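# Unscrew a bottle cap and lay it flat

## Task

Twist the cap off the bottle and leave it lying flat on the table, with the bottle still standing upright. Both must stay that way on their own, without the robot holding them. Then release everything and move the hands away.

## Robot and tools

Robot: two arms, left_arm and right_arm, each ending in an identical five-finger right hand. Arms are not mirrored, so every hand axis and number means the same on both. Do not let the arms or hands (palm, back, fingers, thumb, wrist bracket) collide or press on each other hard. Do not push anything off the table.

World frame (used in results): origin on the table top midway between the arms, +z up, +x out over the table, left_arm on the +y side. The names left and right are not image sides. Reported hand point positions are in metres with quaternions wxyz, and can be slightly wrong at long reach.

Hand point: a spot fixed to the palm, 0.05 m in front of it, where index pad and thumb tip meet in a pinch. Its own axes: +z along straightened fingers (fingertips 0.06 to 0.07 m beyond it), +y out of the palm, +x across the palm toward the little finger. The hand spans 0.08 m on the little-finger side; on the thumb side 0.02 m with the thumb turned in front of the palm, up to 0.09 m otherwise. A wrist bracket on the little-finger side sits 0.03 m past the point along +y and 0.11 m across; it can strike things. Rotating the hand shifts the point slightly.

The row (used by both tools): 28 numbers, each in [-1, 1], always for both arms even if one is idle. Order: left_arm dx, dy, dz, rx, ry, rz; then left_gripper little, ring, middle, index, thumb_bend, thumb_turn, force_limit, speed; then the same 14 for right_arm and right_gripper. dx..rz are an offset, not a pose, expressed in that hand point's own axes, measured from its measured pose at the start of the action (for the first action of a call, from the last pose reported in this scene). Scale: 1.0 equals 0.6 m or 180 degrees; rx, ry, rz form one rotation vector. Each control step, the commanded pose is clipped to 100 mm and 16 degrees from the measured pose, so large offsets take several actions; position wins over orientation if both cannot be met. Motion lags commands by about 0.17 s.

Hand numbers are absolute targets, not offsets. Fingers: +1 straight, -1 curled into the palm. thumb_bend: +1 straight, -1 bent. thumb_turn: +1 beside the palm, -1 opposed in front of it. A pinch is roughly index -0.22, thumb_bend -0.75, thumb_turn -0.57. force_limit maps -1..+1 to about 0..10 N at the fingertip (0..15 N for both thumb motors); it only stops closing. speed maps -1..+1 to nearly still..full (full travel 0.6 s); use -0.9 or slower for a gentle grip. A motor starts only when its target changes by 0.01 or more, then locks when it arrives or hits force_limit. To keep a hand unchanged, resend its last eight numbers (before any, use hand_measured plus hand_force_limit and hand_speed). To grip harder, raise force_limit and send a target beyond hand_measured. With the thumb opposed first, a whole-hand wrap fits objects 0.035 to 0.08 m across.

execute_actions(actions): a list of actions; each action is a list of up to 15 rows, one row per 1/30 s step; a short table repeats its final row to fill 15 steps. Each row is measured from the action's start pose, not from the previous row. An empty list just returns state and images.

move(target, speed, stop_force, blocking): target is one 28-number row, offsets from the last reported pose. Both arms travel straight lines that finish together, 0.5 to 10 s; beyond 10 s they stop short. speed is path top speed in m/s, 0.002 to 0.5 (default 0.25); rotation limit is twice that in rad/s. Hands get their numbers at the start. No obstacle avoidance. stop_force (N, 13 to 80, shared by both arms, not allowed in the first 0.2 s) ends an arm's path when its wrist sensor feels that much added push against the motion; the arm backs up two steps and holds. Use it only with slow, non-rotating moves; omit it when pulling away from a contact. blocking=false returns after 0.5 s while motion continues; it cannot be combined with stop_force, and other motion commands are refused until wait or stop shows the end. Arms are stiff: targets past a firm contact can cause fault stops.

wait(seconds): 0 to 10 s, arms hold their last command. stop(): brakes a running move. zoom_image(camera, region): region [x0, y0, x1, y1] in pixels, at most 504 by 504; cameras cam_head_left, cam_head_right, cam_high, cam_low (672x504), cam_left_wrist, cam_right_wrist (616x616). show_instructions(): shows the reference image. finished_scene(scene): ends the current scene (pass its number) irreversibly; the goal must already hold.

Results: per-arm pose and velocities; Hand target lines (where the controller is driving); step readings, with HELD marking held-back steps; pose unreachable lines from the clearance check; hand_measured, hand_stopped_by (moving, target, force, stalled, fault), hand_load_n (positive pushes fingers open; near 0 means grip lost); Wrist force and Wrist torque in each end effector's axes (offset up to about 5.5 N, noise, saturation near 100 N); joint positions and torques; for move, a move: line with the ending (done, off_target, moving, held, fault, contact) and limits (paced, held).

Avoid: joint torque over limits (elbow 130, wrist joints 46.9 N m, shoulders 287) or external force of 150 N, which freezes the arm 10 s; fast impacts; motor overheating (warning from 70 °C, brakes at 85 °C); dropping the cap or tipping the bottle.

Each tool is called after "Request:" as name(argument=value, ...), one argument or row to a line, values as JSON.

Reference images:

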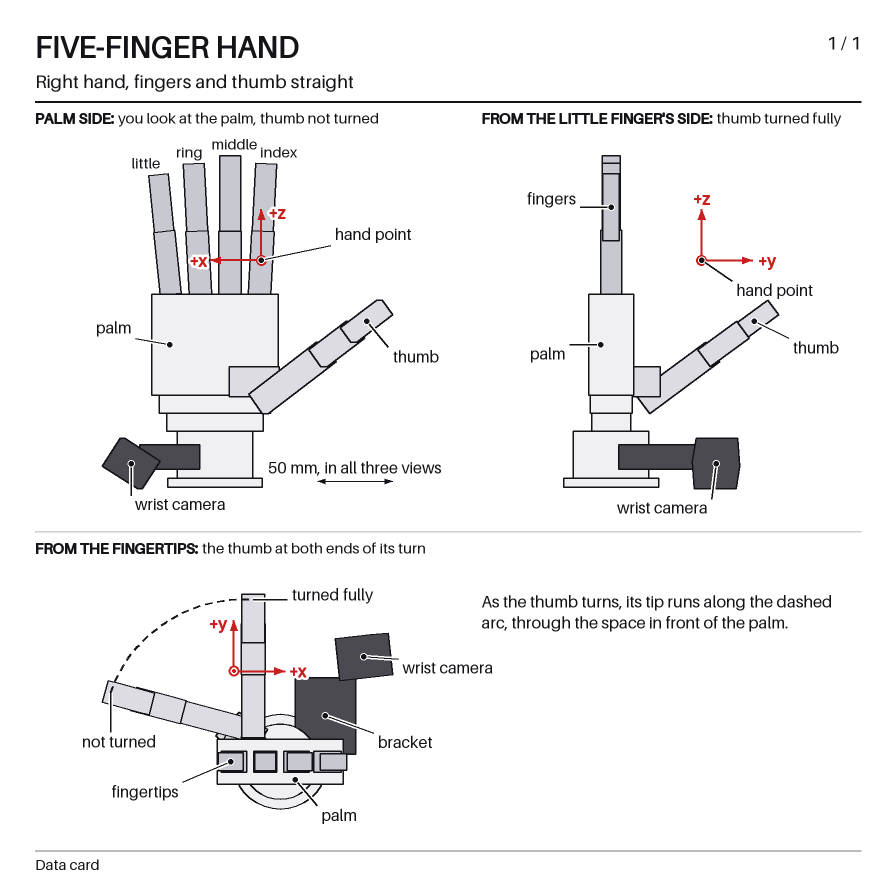

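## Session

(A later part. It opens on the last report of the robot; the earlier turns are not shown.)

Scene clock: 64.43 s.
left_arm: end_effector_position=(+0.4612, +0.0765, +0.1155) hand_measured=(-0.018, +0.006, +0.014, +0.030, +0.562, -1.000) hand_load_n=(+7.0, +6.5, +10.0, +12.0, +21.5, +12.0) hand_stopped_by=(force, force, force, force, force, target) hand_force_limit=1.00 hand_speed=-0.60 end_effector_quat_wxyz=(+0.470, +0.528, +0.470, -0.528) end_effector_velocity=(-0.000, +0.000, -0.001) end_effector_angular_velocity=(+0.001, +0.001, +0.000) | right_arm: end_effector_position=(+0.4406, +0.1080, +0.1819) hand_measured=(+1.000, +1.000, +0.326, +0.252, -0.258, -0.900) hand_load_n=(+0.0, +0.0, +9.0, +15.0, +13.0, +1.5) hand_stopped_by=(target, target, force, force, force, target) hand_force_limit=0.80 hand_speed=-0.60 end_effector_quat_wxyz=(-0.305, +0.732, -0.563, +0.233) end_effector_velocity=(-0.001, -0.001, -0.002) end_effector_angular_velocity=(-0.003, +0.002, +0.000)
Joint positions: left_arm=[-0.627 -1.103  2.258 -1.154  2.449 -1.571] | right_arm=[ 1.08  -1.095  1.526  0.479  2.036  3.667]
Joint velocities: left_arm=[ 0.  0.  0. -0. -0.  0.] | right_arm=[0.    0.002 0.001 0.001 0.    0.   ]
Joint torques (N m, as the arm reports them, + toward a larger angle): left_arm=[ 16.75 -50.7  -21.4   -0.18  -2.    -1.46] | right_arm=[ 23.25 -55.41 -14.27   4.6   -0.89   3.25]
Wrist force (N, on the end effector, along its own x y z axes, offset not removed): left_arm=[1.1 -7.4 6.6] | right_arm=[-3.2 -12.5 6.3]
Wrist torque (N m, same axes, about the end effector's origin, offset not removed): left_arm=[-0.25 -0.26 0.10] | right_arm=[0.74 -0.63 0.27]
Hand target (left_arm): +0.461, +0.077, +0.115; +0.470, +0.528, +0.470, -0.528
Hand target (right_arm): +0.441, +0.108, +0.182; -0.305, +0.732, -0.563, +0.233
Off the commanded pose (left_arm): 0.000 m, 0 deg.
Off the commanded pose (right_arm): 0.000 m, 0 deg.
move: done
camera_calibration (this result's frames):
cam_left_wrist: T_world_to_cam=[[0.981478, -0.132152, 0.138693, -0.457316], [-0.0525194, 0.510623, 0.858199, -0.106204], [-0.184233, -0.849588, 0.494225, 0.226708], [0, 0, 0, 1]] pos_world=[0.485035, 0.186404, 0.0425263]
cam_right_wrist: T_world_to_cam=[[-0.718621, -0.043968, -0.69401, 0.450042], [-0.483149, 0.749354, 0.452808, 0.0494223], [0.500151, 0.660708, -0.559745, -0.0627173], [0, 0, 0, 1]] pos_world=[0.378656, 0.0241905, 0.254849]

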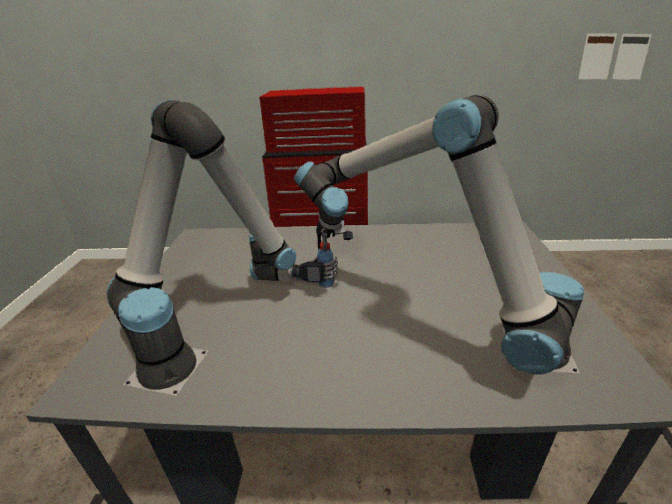

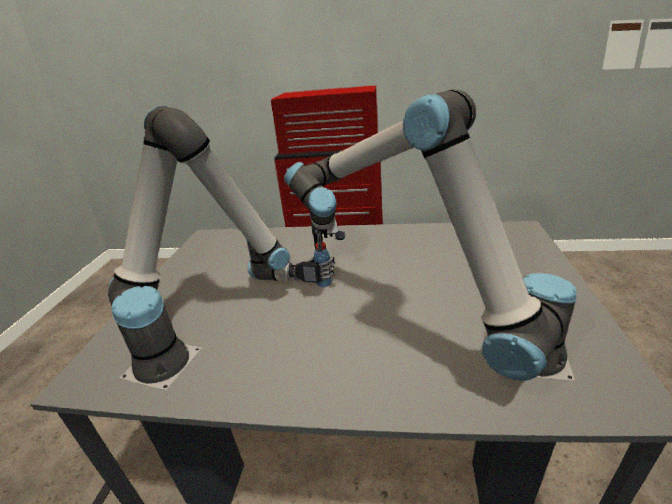

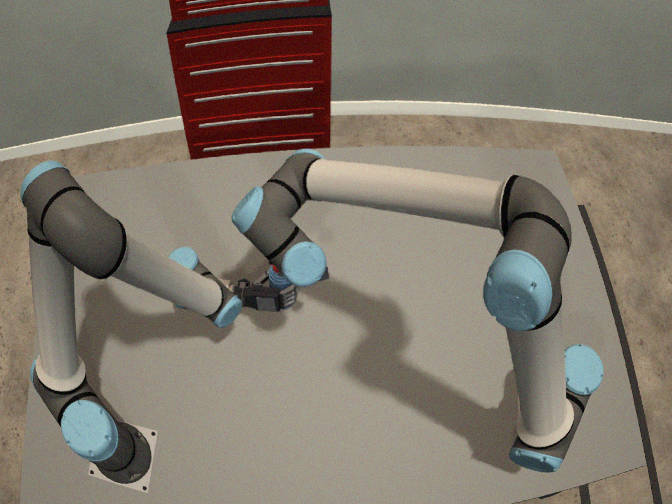

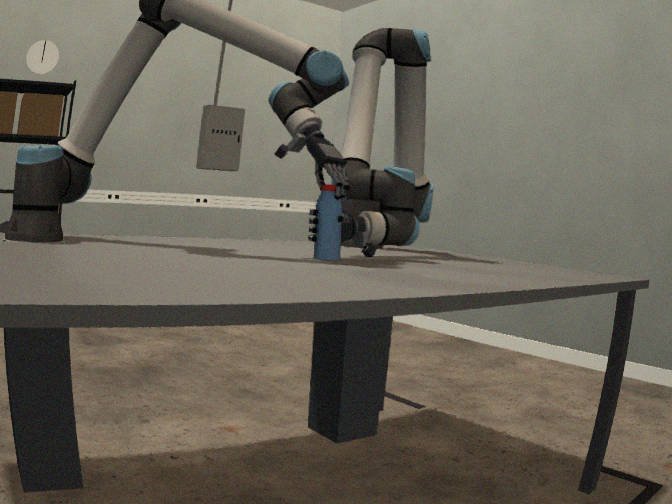

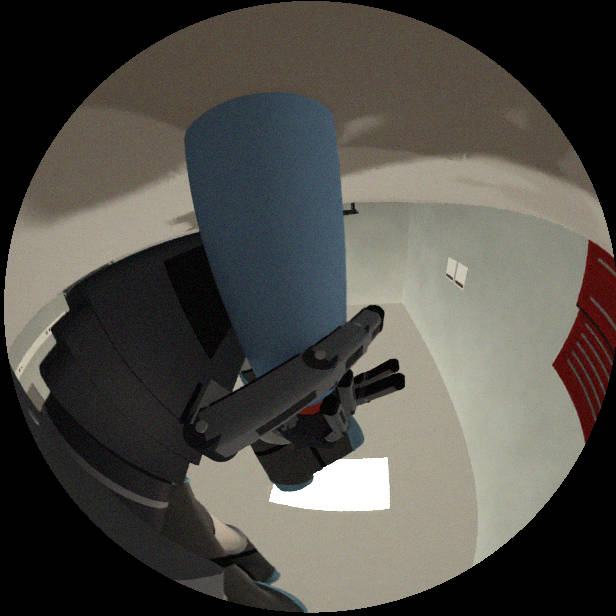

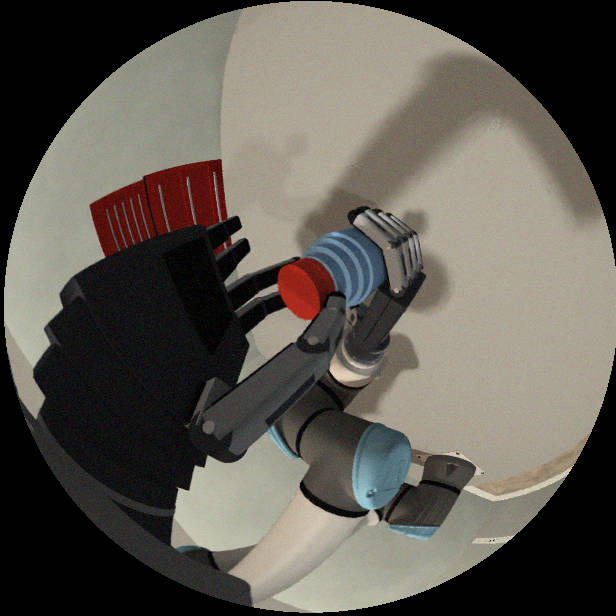

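Request:
move(
  target=[0,0,0,0,0,0,-1,-1,-1,-1,-1,-1,1,-0.6, 0.015,0.0055,-0.0055,0,-0.157,-0.157,1,1,-0.6,-0.6,-0.8,-0.9,0.8,-0.6],
  speed=0.2,
)

Request:
move(
  target=[0,0,0,0,0,0,-1,-1,-1,-1,-1,-1,1,-0.6, 0.015,0.0055,-0.0055,0,-0.157,-0.157,1,1,-0.6,-0.6,-0.8,-0.9,0.8,-0.6],
  speed=0.2,
)

Request:
move(
  target=[0,0,0,0,0,0,-1,-1,-1,-1,-1,-1,1,-0.6, 0.015,0.0055,-0.0055,0,-0.157,-0.157,1,1,-0.6,-0.6,-0.8,-0.9,0.8,-0.6],
  speed=0.2,
)

Request:
zoom_image(
  camera="cam_low",
  region=[250,110,430,245],
)

Scene clock: 67.07 s.
left_arm: end_effector_position=(+0.4612, +0.0766, +0.1155) hand_measured=(-0.018, +0.006, +0.014, +0.030, +0.562, -1.000) hand_load_n=(+7.5, +6.0, +8.5, +9.0, +23.5, +7.5) hand_stopped_by=(force, force, force, force, force, target) hand_force_limit=1.00 hand_speed=-0.60 end_effector_quat_wxyz=(+0.470, +0.528, +0.470, -0.528) end_effector_velocity=(+0.000, +0.000, -0.000) end_effector_angular_velocity=(-0.000, -0.000, +0.001) | right_arm: end_effector_position=(+0.4384, +0.0981, +0.1819) hand_measured=(+1.000, +1.000, +0.326, +0.252, -0.256, -0.900) hand_load_n=(+0.0, +0.0, +4.5, +16.5, +15.0, +6.5) hand_stopped_by=(target, target, force, force, force, target) hand_force_limit=0.80 hand_speed=-0.60 end_effector_quat_wxyz=(-0.366, +0.880, -0.279, +0.116) end_effector_velocity=(+0.000, -0.000, -0.001) end_effector_angular_velocity=(-0.001, +0.002, +0.014)
Joint positions: left_arm=[-0.627 -1.103  2.258 -1.154  2.449 -1.571] | right_arm=[ 0.924 -1.178  1.629  0.339  1.454  3.025]
Joint velocities: left_arm=[ 0.     0.001  0.    -0.001 -0.    -0.   ] | right_arm=[-0.003  0.002 -0.001  0.003 -0.013 -0.012]
Joint torques (N m, as the arm reports them, + toward a larger angle): left_arm=[  1.86 -51.93 -20.69  -0.26  -0.82  -1.41] | right_arm=[-20.07 -38.44 -41.01   6.79  -2.09  -4.4 ]
Wrist force (N, on the end effector, along its own x y z axes, offset not removed): left_arm=[-1.5 1.0 -3.2] | right_arm=[-7.9 -10.3 -7.9]
Wrist torque (N m, same axes, about the end effector's origin, offset not removed): left_arm=[-0.56 -0.16 -0.49] | right_arm=[0.70 0.73 0.22]
Hand target (left_arm): +0.461, +0.077, +0.115; +0.470, +0.528, +0.470, -0.528
Hand target (right_arm): +0.438, +0.098, +0.182; -0.366, +0.881, -0.278, +0.115
Off the commanded pose (left_arm): 0.000 m, 0 deg.
Off the commanded pose (right_arm): 0.000 m, 0 deg.
move: done
camera_calibration (this result's frames):
cam_left_wrist: T_world_to_cam=[[0.981483, -0.132121, 0.138694, -0.457332], [-0.0525356, 0.510621, 0.858199, -0.106201], [-0.184206, -0.849594, 0.494225, 0.226707], [0, 0, 0, 1]] pos_world=[0.485045, 0.186415, 0.0425263]
cam_right_wrist: T_world_to_cam=[[-0.522619, -0.494734, -0.69434, 0.406354], [-0.851674, 0.265689, 0.451732, 0.265009], [-0.0390087, 0.827434, -0.560206, 0.165059], [0, 0, 0, 1]] pos_world=[0.444508, -0.00594874, 0.254901]

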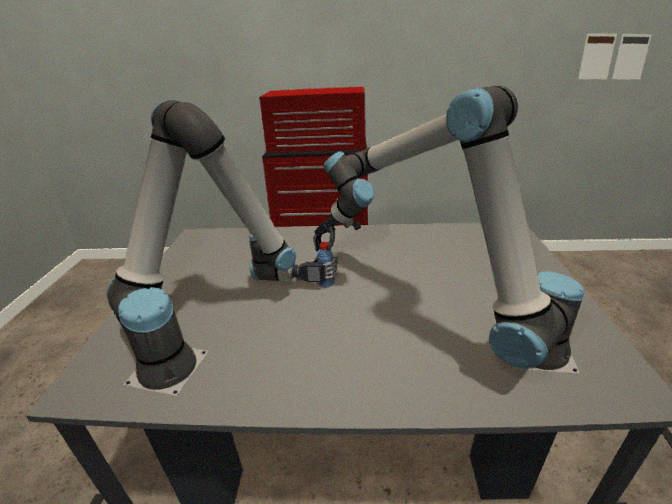

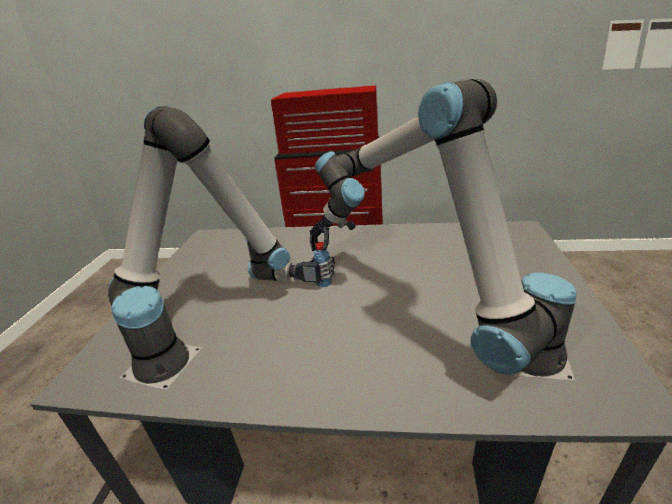

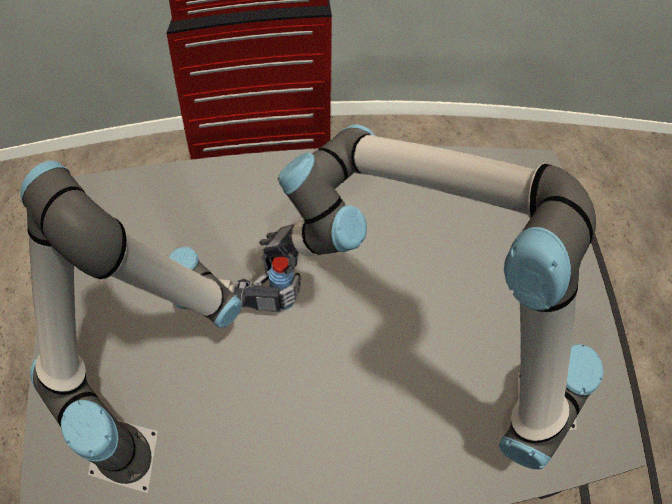

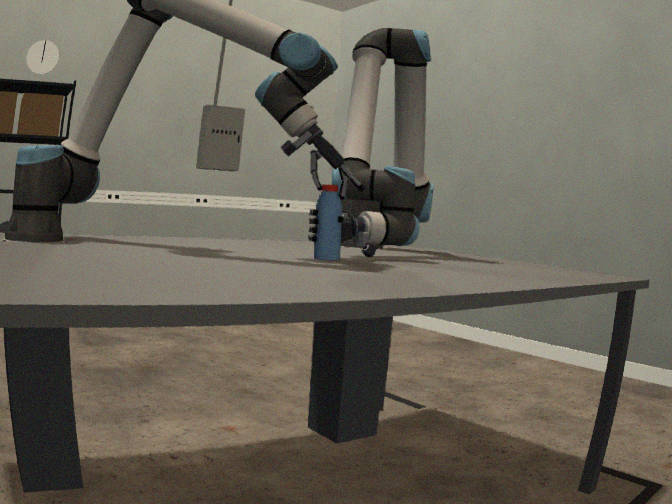

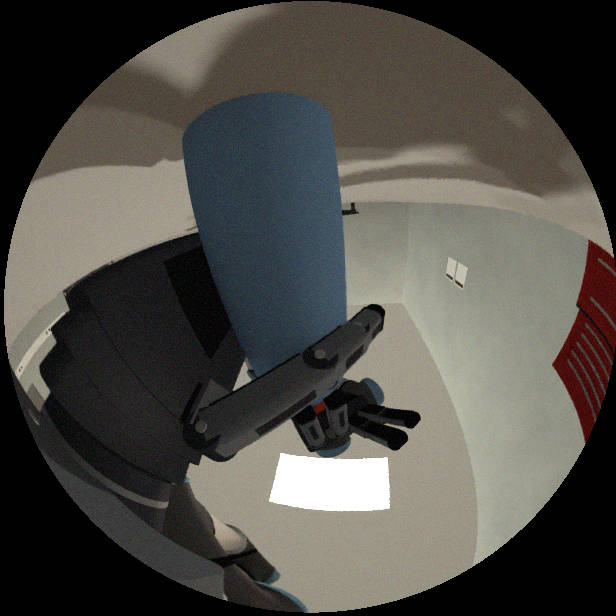

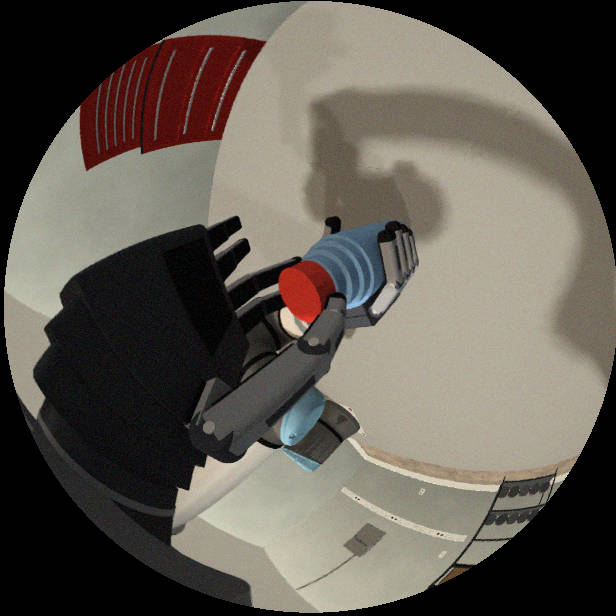

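Scene clock: 69.33 s.
left_arm: end_effector_position=(+0.4612, +0.0766, +0.1155) hand_measured=(-0.018, +0.006, +0.014, +0.030, +0.562, -1.000) hand_load_n=(+9.5, +7.0, +7.5, +7.0, +24.5, +5.0) hand_stopped_by=(force, force, force, force, force, target) hand_force_limit=1.00 hand_speed=-0.60 end_effector_quat_wxyz=(+0.470, +0.528, +0.470, -0.528) end_effector_velocity=(+0.000, -0.000, +0.001) end_effector_angular_velocity=(-0.002, -0.002, -0.000) | right_arm: end_effector_position=(+0.4431, +0.0891, +0.1820) hand_measured=(+1.000, +1.000, +0.326, +0.252, -0.254, -0.900) hand_load_n=(+0.0, +0.0, +3.5, +18.5, +15.0, +6.5) hand_stopped_by=(target, target, force, force, force, target) hand_force_limit=0.80 hand_speed=-0.60 end_effector_quat_wxyz=(-0.383, +0.923, +0.038, -0.015) end_effector_velocity=(-0.001, -0.001, -0.001) end_effector_angular_velocity=(-0.005, +0.003, +0.015)
Joint positions: left_arm=[-0.627 -1.103  2.258 -1.154  2.449 -1.571] | right_arm=[ 0.804 -1.06   1.5    0.621  0.942  2.33 ]
Joint velocities: left_arm=[-0.    -0.001 -0.    -0.001 -0.     0.   ] | right_arm=[-0.001  0.006 -0.004  0.015 -0.007 -0.019]
Joint torques (N m, as the arm reports them, + toward a larger angle): left_arm=[  3.45 -51.3  -21.21  -0.24   3.24  -1.16] | right_arm=[-20.48 -41.12 -40.36   6.41   0.66  -5.26]
Wrist force (N, on the end effector, along its own x y z axes, offset not removed): left_arm=[0.3 5.2 -4.8] | right_arm=[-5.0 -21.1 -14.2]
Wrist torque (N m, same axes, about the end effector's origin, offset not removed): left_arm=[0.16 -0.96 -0.28] | right_arm=[0.66 0.30 0.11]
Hand target (left_arm): +0.461, +0.077, +0.115; +0.470, +0.528, +0.470, -0.528
Hand target (right_arm): +0.443, +0.089, +0.182; -0.383, +0.923, +0.039, -0.016
Off the commanded pose (left_arm): 0.000 m, 0 deg.
Off the commanded pose (right_arm): 0.000 m, 0 deg.
move: done
camera_calibration (this result's frames):
cam_left_wrist: T_world_to_cam=[[0.981486, -0.132096, 0.138692, -0.457342], [-0.0525473, 0.51062, 0.858199, -0.106196], [-0.184183, -0.849599, 0.494225, 0.226699], [0, 0, 0, 1]] pos_world=[0.485049, 0.186416, 0.0425262]
cam_right_wrist: T_world_to_cam=[[-0.0833115, -0.714743, -0.694407, 0.229373], [-0.824644, -0.341777, 0.450722, 0.313649], [-0.559483, 0.610189, -0.560935, 0.422835], [0, 0, 0, 1]] pos_world=[0.514327, 0.0131314, 0.255093]

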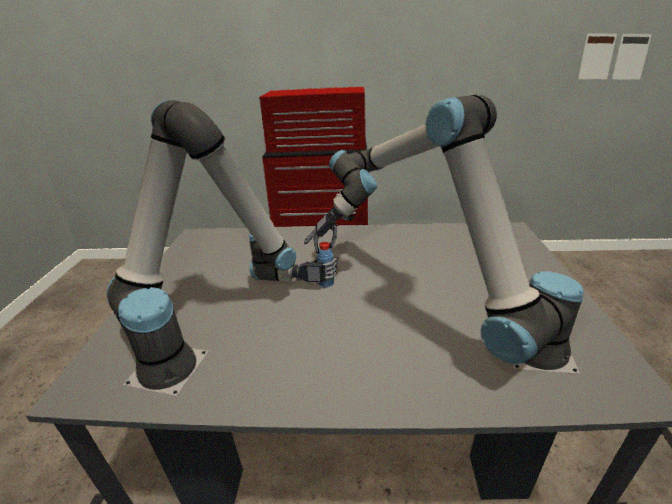

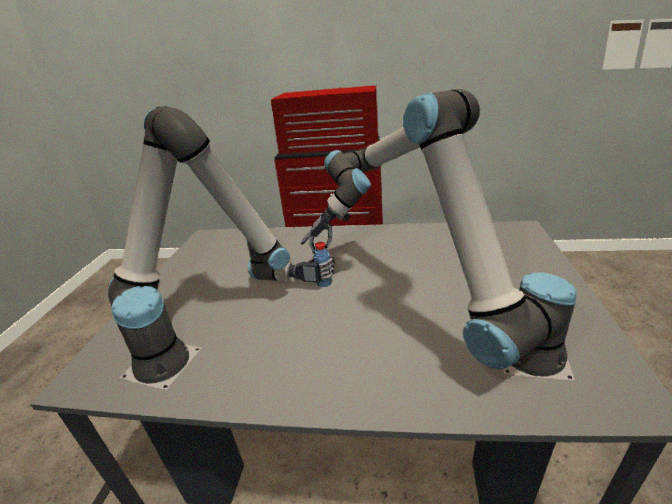

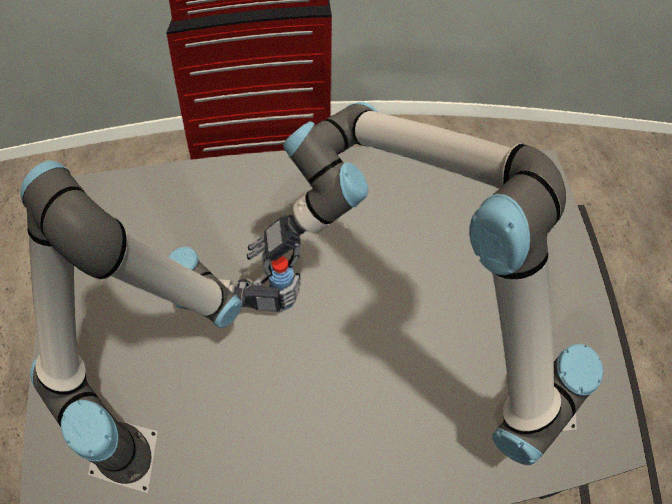

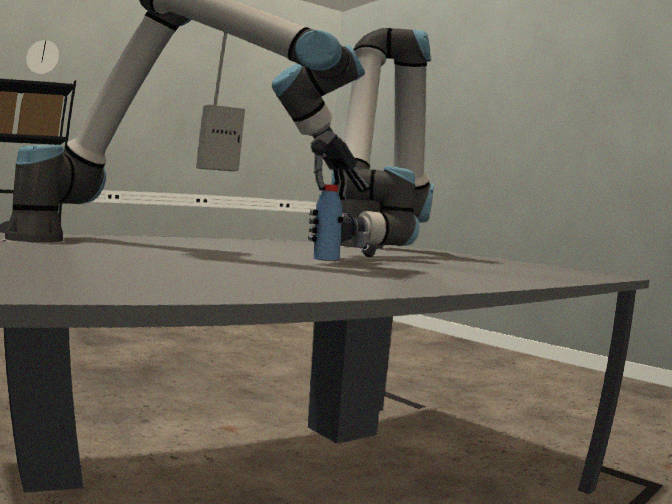

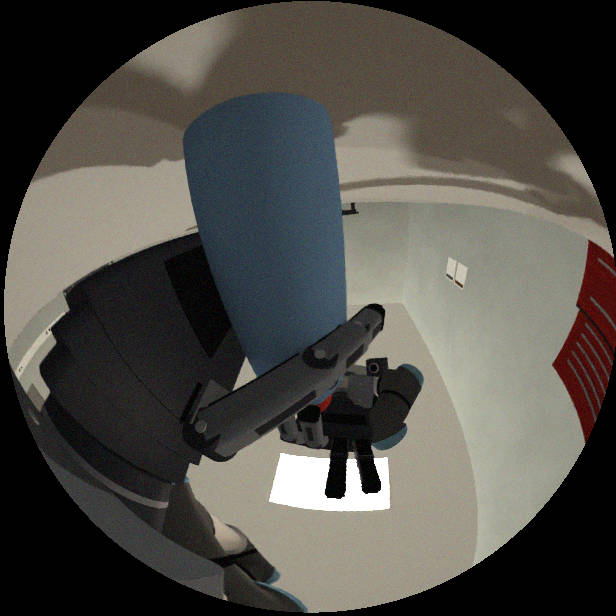

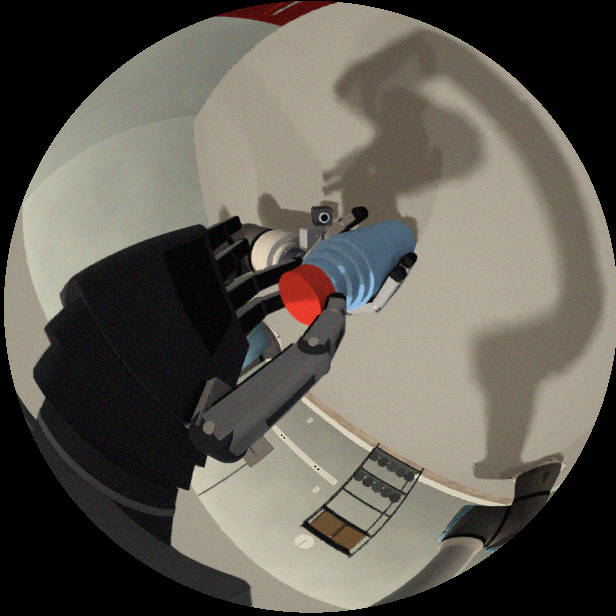

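Scene clock: 71.60 s.
left_arm: end_effector_position=(+0.4612, +0.0766, +0.1155) hand_measured=(-0.016, +0.006, +0.014, +0.030, +0.562, -1.000) hand_load_n=(+10.5, +7.5, +8.0, +7.5, +25.0, +4.5) hand_stopped_by=(force, force, force, force, force, target) hand_force_limit=1.00 hand_speed=-0.60 end_effector_quat_wxyz=(+0.470, +0.528, +0.470, -0.528) end_effector_velocity=(+0.001, +0.000, -0.000) end_effector_angular_velocity=(+0.000, +0.000, +0.001) | right_arm: end_effector_position=(+0.4524, +0.0852, +0.1820) hand_measured=(+1.000, +1.000, +0.326, +0.256, -0.254, -0.900) hand_load_n=(+0.0, +0.0, +6.5, +21.5, +9.0, +3.5) hand_stopped_by=(target, target, force, force, force, target) hand_force_limit=0.80 hand_speed=-0.60 end_effector_quat_wxyz=(-0.355, +0.855, +0.350, -0.144) end_effector_velocity=(+0.000, +0.000, +0.001) end_effector_angular_velocity=(-0.001, -0.000, +0.017)
Joint positions: left_arm=[-0.627 -1.103  2.258 -1.154  2.449 -1.571] | right_arm=[ 0.789 -0.83   1.251  1.268  0.792  1.401]
Joint velocities: left_arm=[ 0.     0.    -0.001  0.001 -0.    -0.   ] | right_arm=[ 0.001  0.005 -0.008  0.019  0.003 -0.023]
Joint torques (N m, as the arm reports them, + toward a larger angle): left_arm=[  2.47 -51.34 -18.52  -0.21   3.23  -1.09] | right_arm=[  6.23 -58.21 -42.77   3.01  10.7   -5.4 ]
Wrist force (N, on the end effector, along its own x y z axes, offset not removed): left_arm=[3.9 14.0 10.1] | right_arm=[-2.5 -29.8 -7.2]
Wrist torque (N m, same axes, about the end effector's origin, offset not removed): left_arm=[0.00 -0.98 -0.09] | right_arm=[0.90 0.19 -0.09]
Hand target (left_arm): +0.461, +0.077, +0.115; +0.470, +0.528, +0.470, -0.528
Hand target (right_arm): +0.452, +0.085, +0.182; -0.354, +0.854, +0.351, -0.145
Off the commanded pose (left_arm): 0.000 m, 0 deg.
Off the commanded pose (right_arm): 0.000 m, 0 deg.
move: done
camera_calibration (this result's frames):
cam_left_wrist: T_world_to_cam=[[0.981484, -0.132093, 0.13871, -0.457355], [-0.0525612, 0.510634, 0.85819, -0.106192], [-0.184191, -0.849591, 0.494236, 0.226689], [0, 0, 0, 1]] pos_world=[0.48506, 0.186405, 0.0425351]
cam_right_wrist: T_world_to_cam=[[0.39512, -0.602296, -0.693627, 0.0012503], [-0.41501, -0.790657, 0.450143, 0.173006], [-0.819541, 0.110002, -0.562364, 0.590977], [0, 0, 0, 1]] pos_world=[0.555635, 0.0725334, 0.255334]

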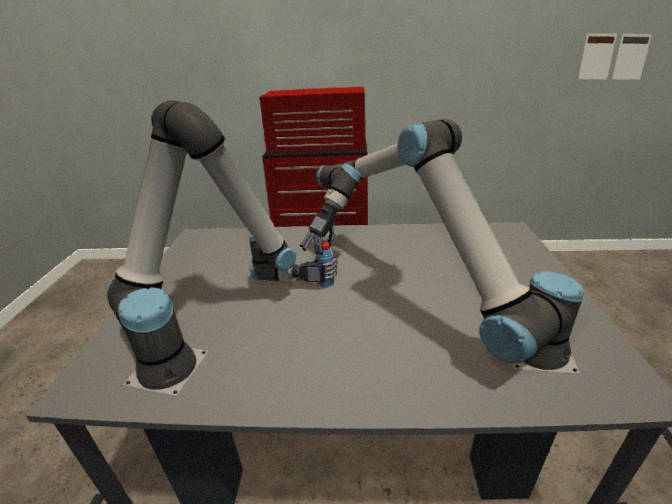

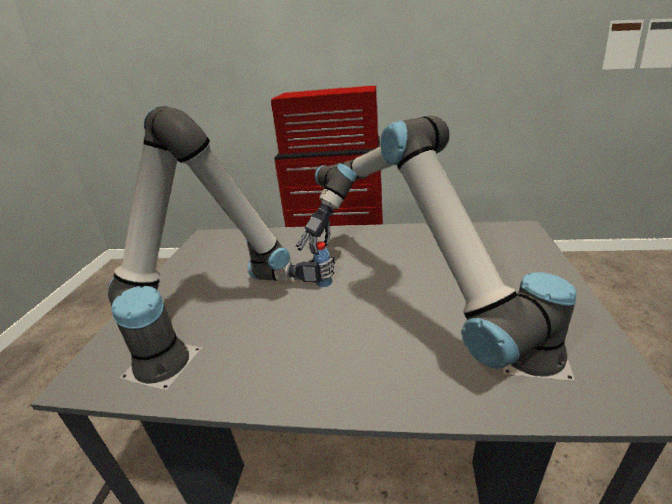

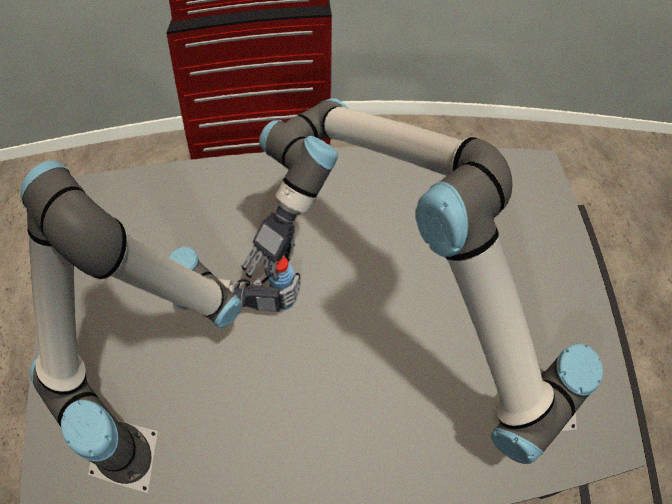

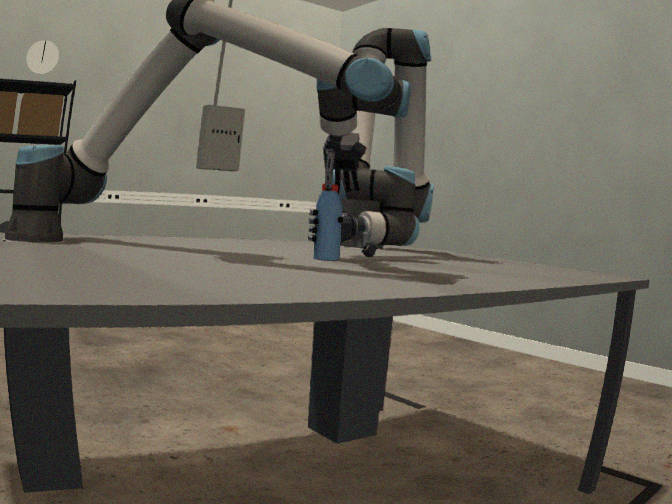

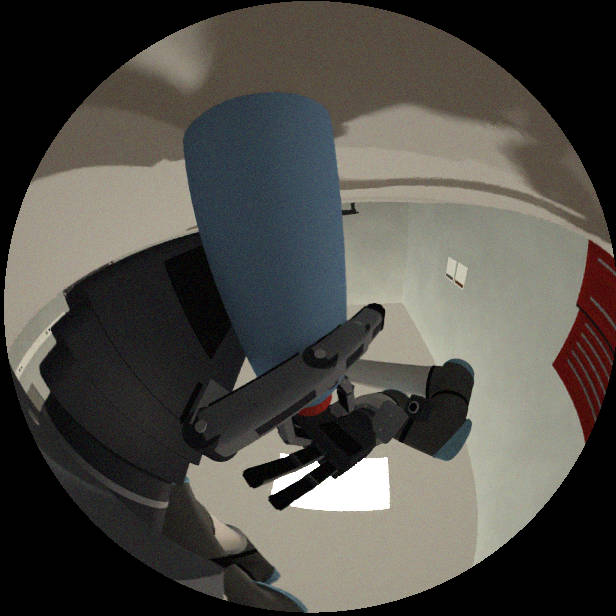

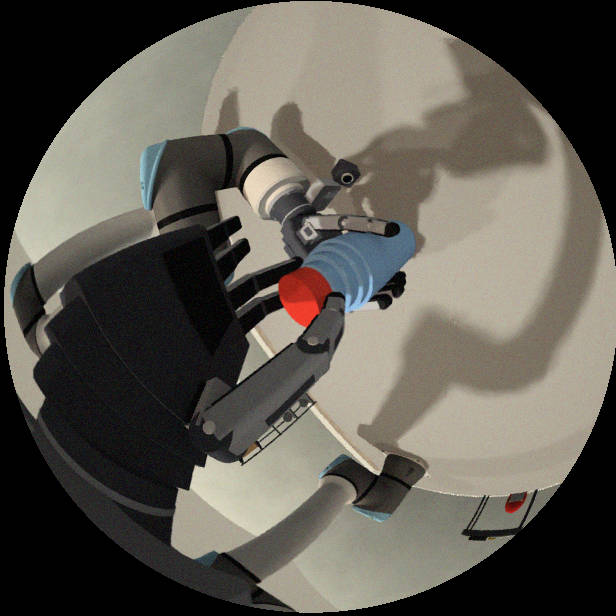

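Region (250, 110, 430, 245) of cam_low's 672x504 image, scaled by 2.800, with more detail than that image has; it fills the top 378 rows of this view, and the rest is white.

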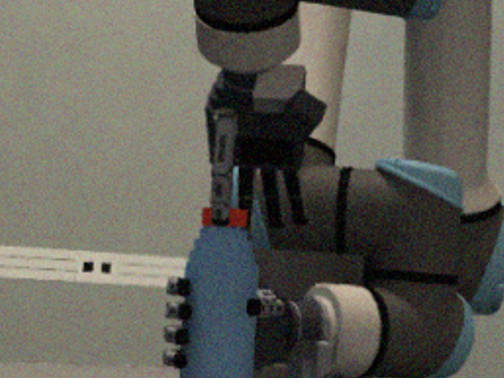

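Request:
execute_actions(
  actions=[],
)

Request:
zoom_image(
  camera="cam_low",
  region=[250,110,430,245],
)

Scene clock: 72.20 s.
left_arm: end_effector_position=(+0.4612, +0.0766, +0.1155) hand_measured=(-0.016, +0.006, +0.014, +0.030, +0.562, -1.000) hand_load_n=(+10.5, +7.5, +8.0, +7.5, +25.0, +4.5) hand_stopped_by=(force, force, force, force, force, target) hand_force_limit=1.00 hand_speed=-0.60 end_effector_quat_wxyz=(+0.470, +0.528, +0.470, -0.528) end_effector_velocity=(-0.000, +0.000, -0.000) end_effector_angular_velocity=(+0.000, +0.000, +0.000) | right_arm: end_effector_position=(+0.4524, +0.0851, +0.1820) hand_measured=(+1.000, +1.000, +0.326, +0.256, -0.254, -0.900) hand_load_n=(+0.0, +0.0, +6.5, +22.0, +9.0, +3.5) hand_stopped_by=(target, target, force, force, force, target) hand_force_limit=0.80 hand_speed=-0.60 end_effector_quat_wxyz=(-0.355, +0.854, +0.351, -0.145) end_effector_velocity=(+0.000, +0.000, -0.001) end_effector_angular_velocity=(-0.002, +0.002, +0.000)
Joint positions: left_arm=[-0.627 -1.103  2.258 -1.154  2.449 -1.571] | right_arm=[ 0.789 -0.829  1.25   1.27   0.792  1.399]
Joint velocities: left_arm=[-0.    -0.     0.001  0.001 -0.    -0.   ] | right_arm=[-0.     0.002 -0.001  0.001  0.    -0.   ]
Joint torques (N m, as the arm reports them, + toward a larger angle): left_arm=[  4.41 -50.01 -14.77  -0.24   3.14  -1.25] | right_arm=[  5.23 -56.12 -41.53   3.24  10.74  -4.49]
Wrist force (N, on the end effector, along its own x y z axes, offset not removed): left_arm=[5.1 12.7 8.4] | right_arm=[-0.1 -30.8 -6.9]
Wrist torque (N m, same axes, about the end effector's origin, offset not removed): left_arm=[-0.18 -1.17 -0.13] | right_arm=[1.15 0.07 -0.03]
Hand target (left_arm): +0.461, +0.077, +0.115; +0.470, +0.528, +0.470, -0.528
Hand target (right_arm): +0.452, +0.085, +0.182; -0.354, +0.854, +0.351, -0.145
Off the commanded pose (left_arm): 0.000 m, 0 deg.
Off the commanded pose (right_arm): 0.000 m, 0 deg.
camera_calibration (this result's frames):
cam_left_wrist: T_world_to_cam=[[0.981484, -0.132093, 0.138709, -0.457355], [-0.0525609, 0.510634, 0.85819, -0.106192], [-0.184191, -0.849591, 0.494236, 0.226689], [0, 0, 0, 1]] pos_world=[0.485059, 0.186405, 0.0425349]
cam_right_wrist: T_world_to_cam=[[0.39625, -0.601651, -0.693543, 0.000612779], [-0.413288, -0.791403, 0.450416, 0.172227], [-0.819865, 0.108156, -0.562249, 0.59128], [0, 0, 0, 1]] pos_world=[0.555706, 0.0727194, 0.255298]

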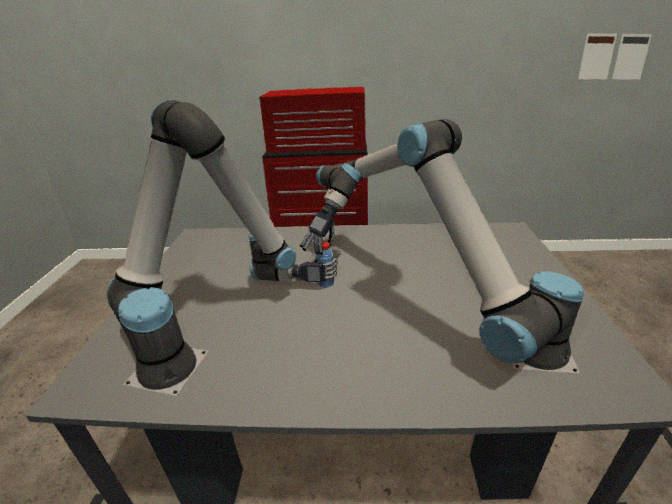

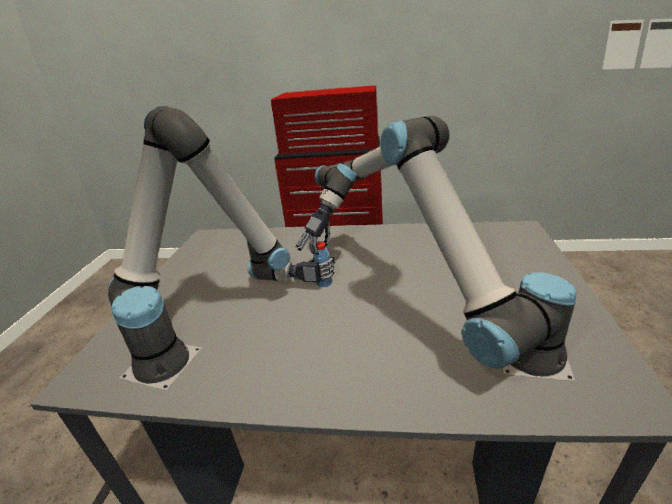

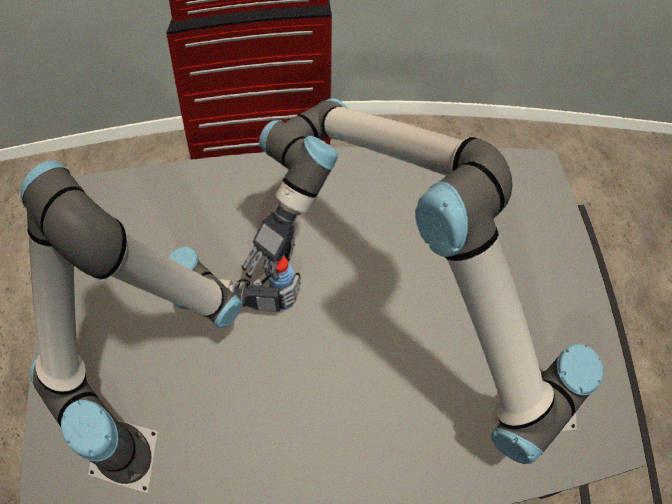

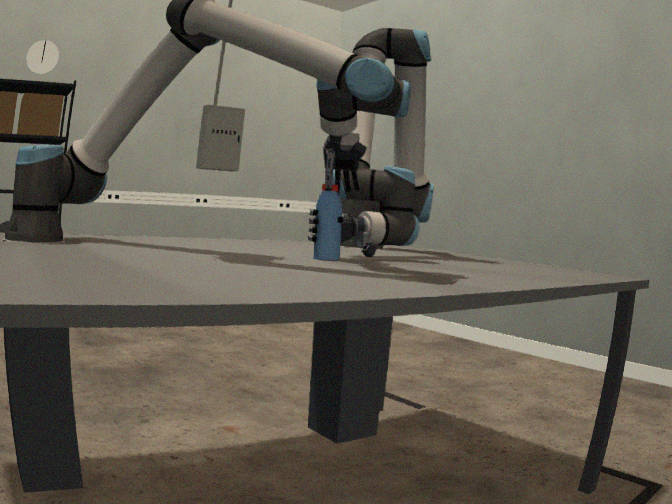

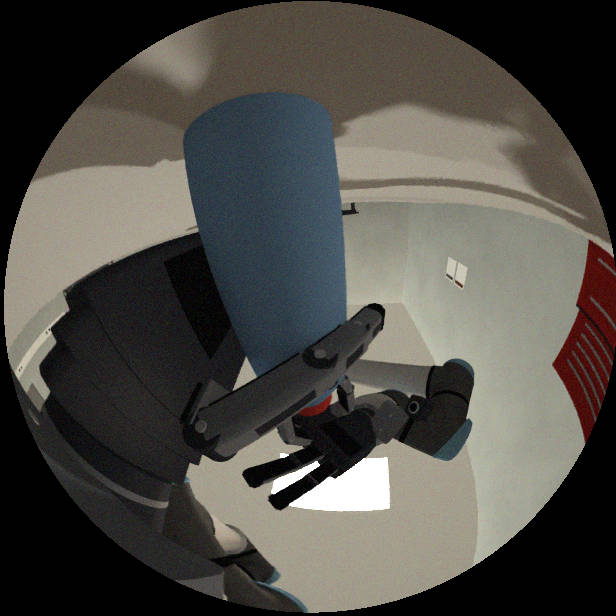

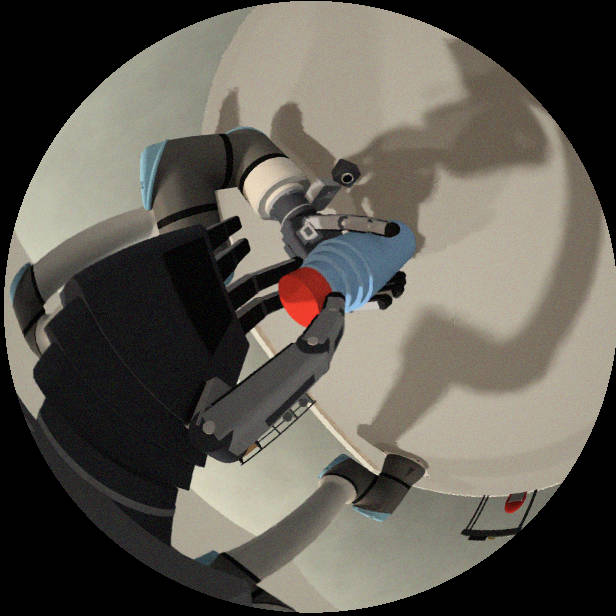

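Region (250, 110, 430, 245) of cam_low's 672x504 image, scaled by 2.800, with more detail than that image has; it fills the top 378 rows of this view, and the rest is white.

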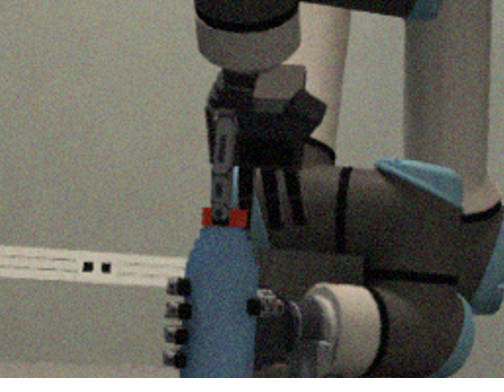

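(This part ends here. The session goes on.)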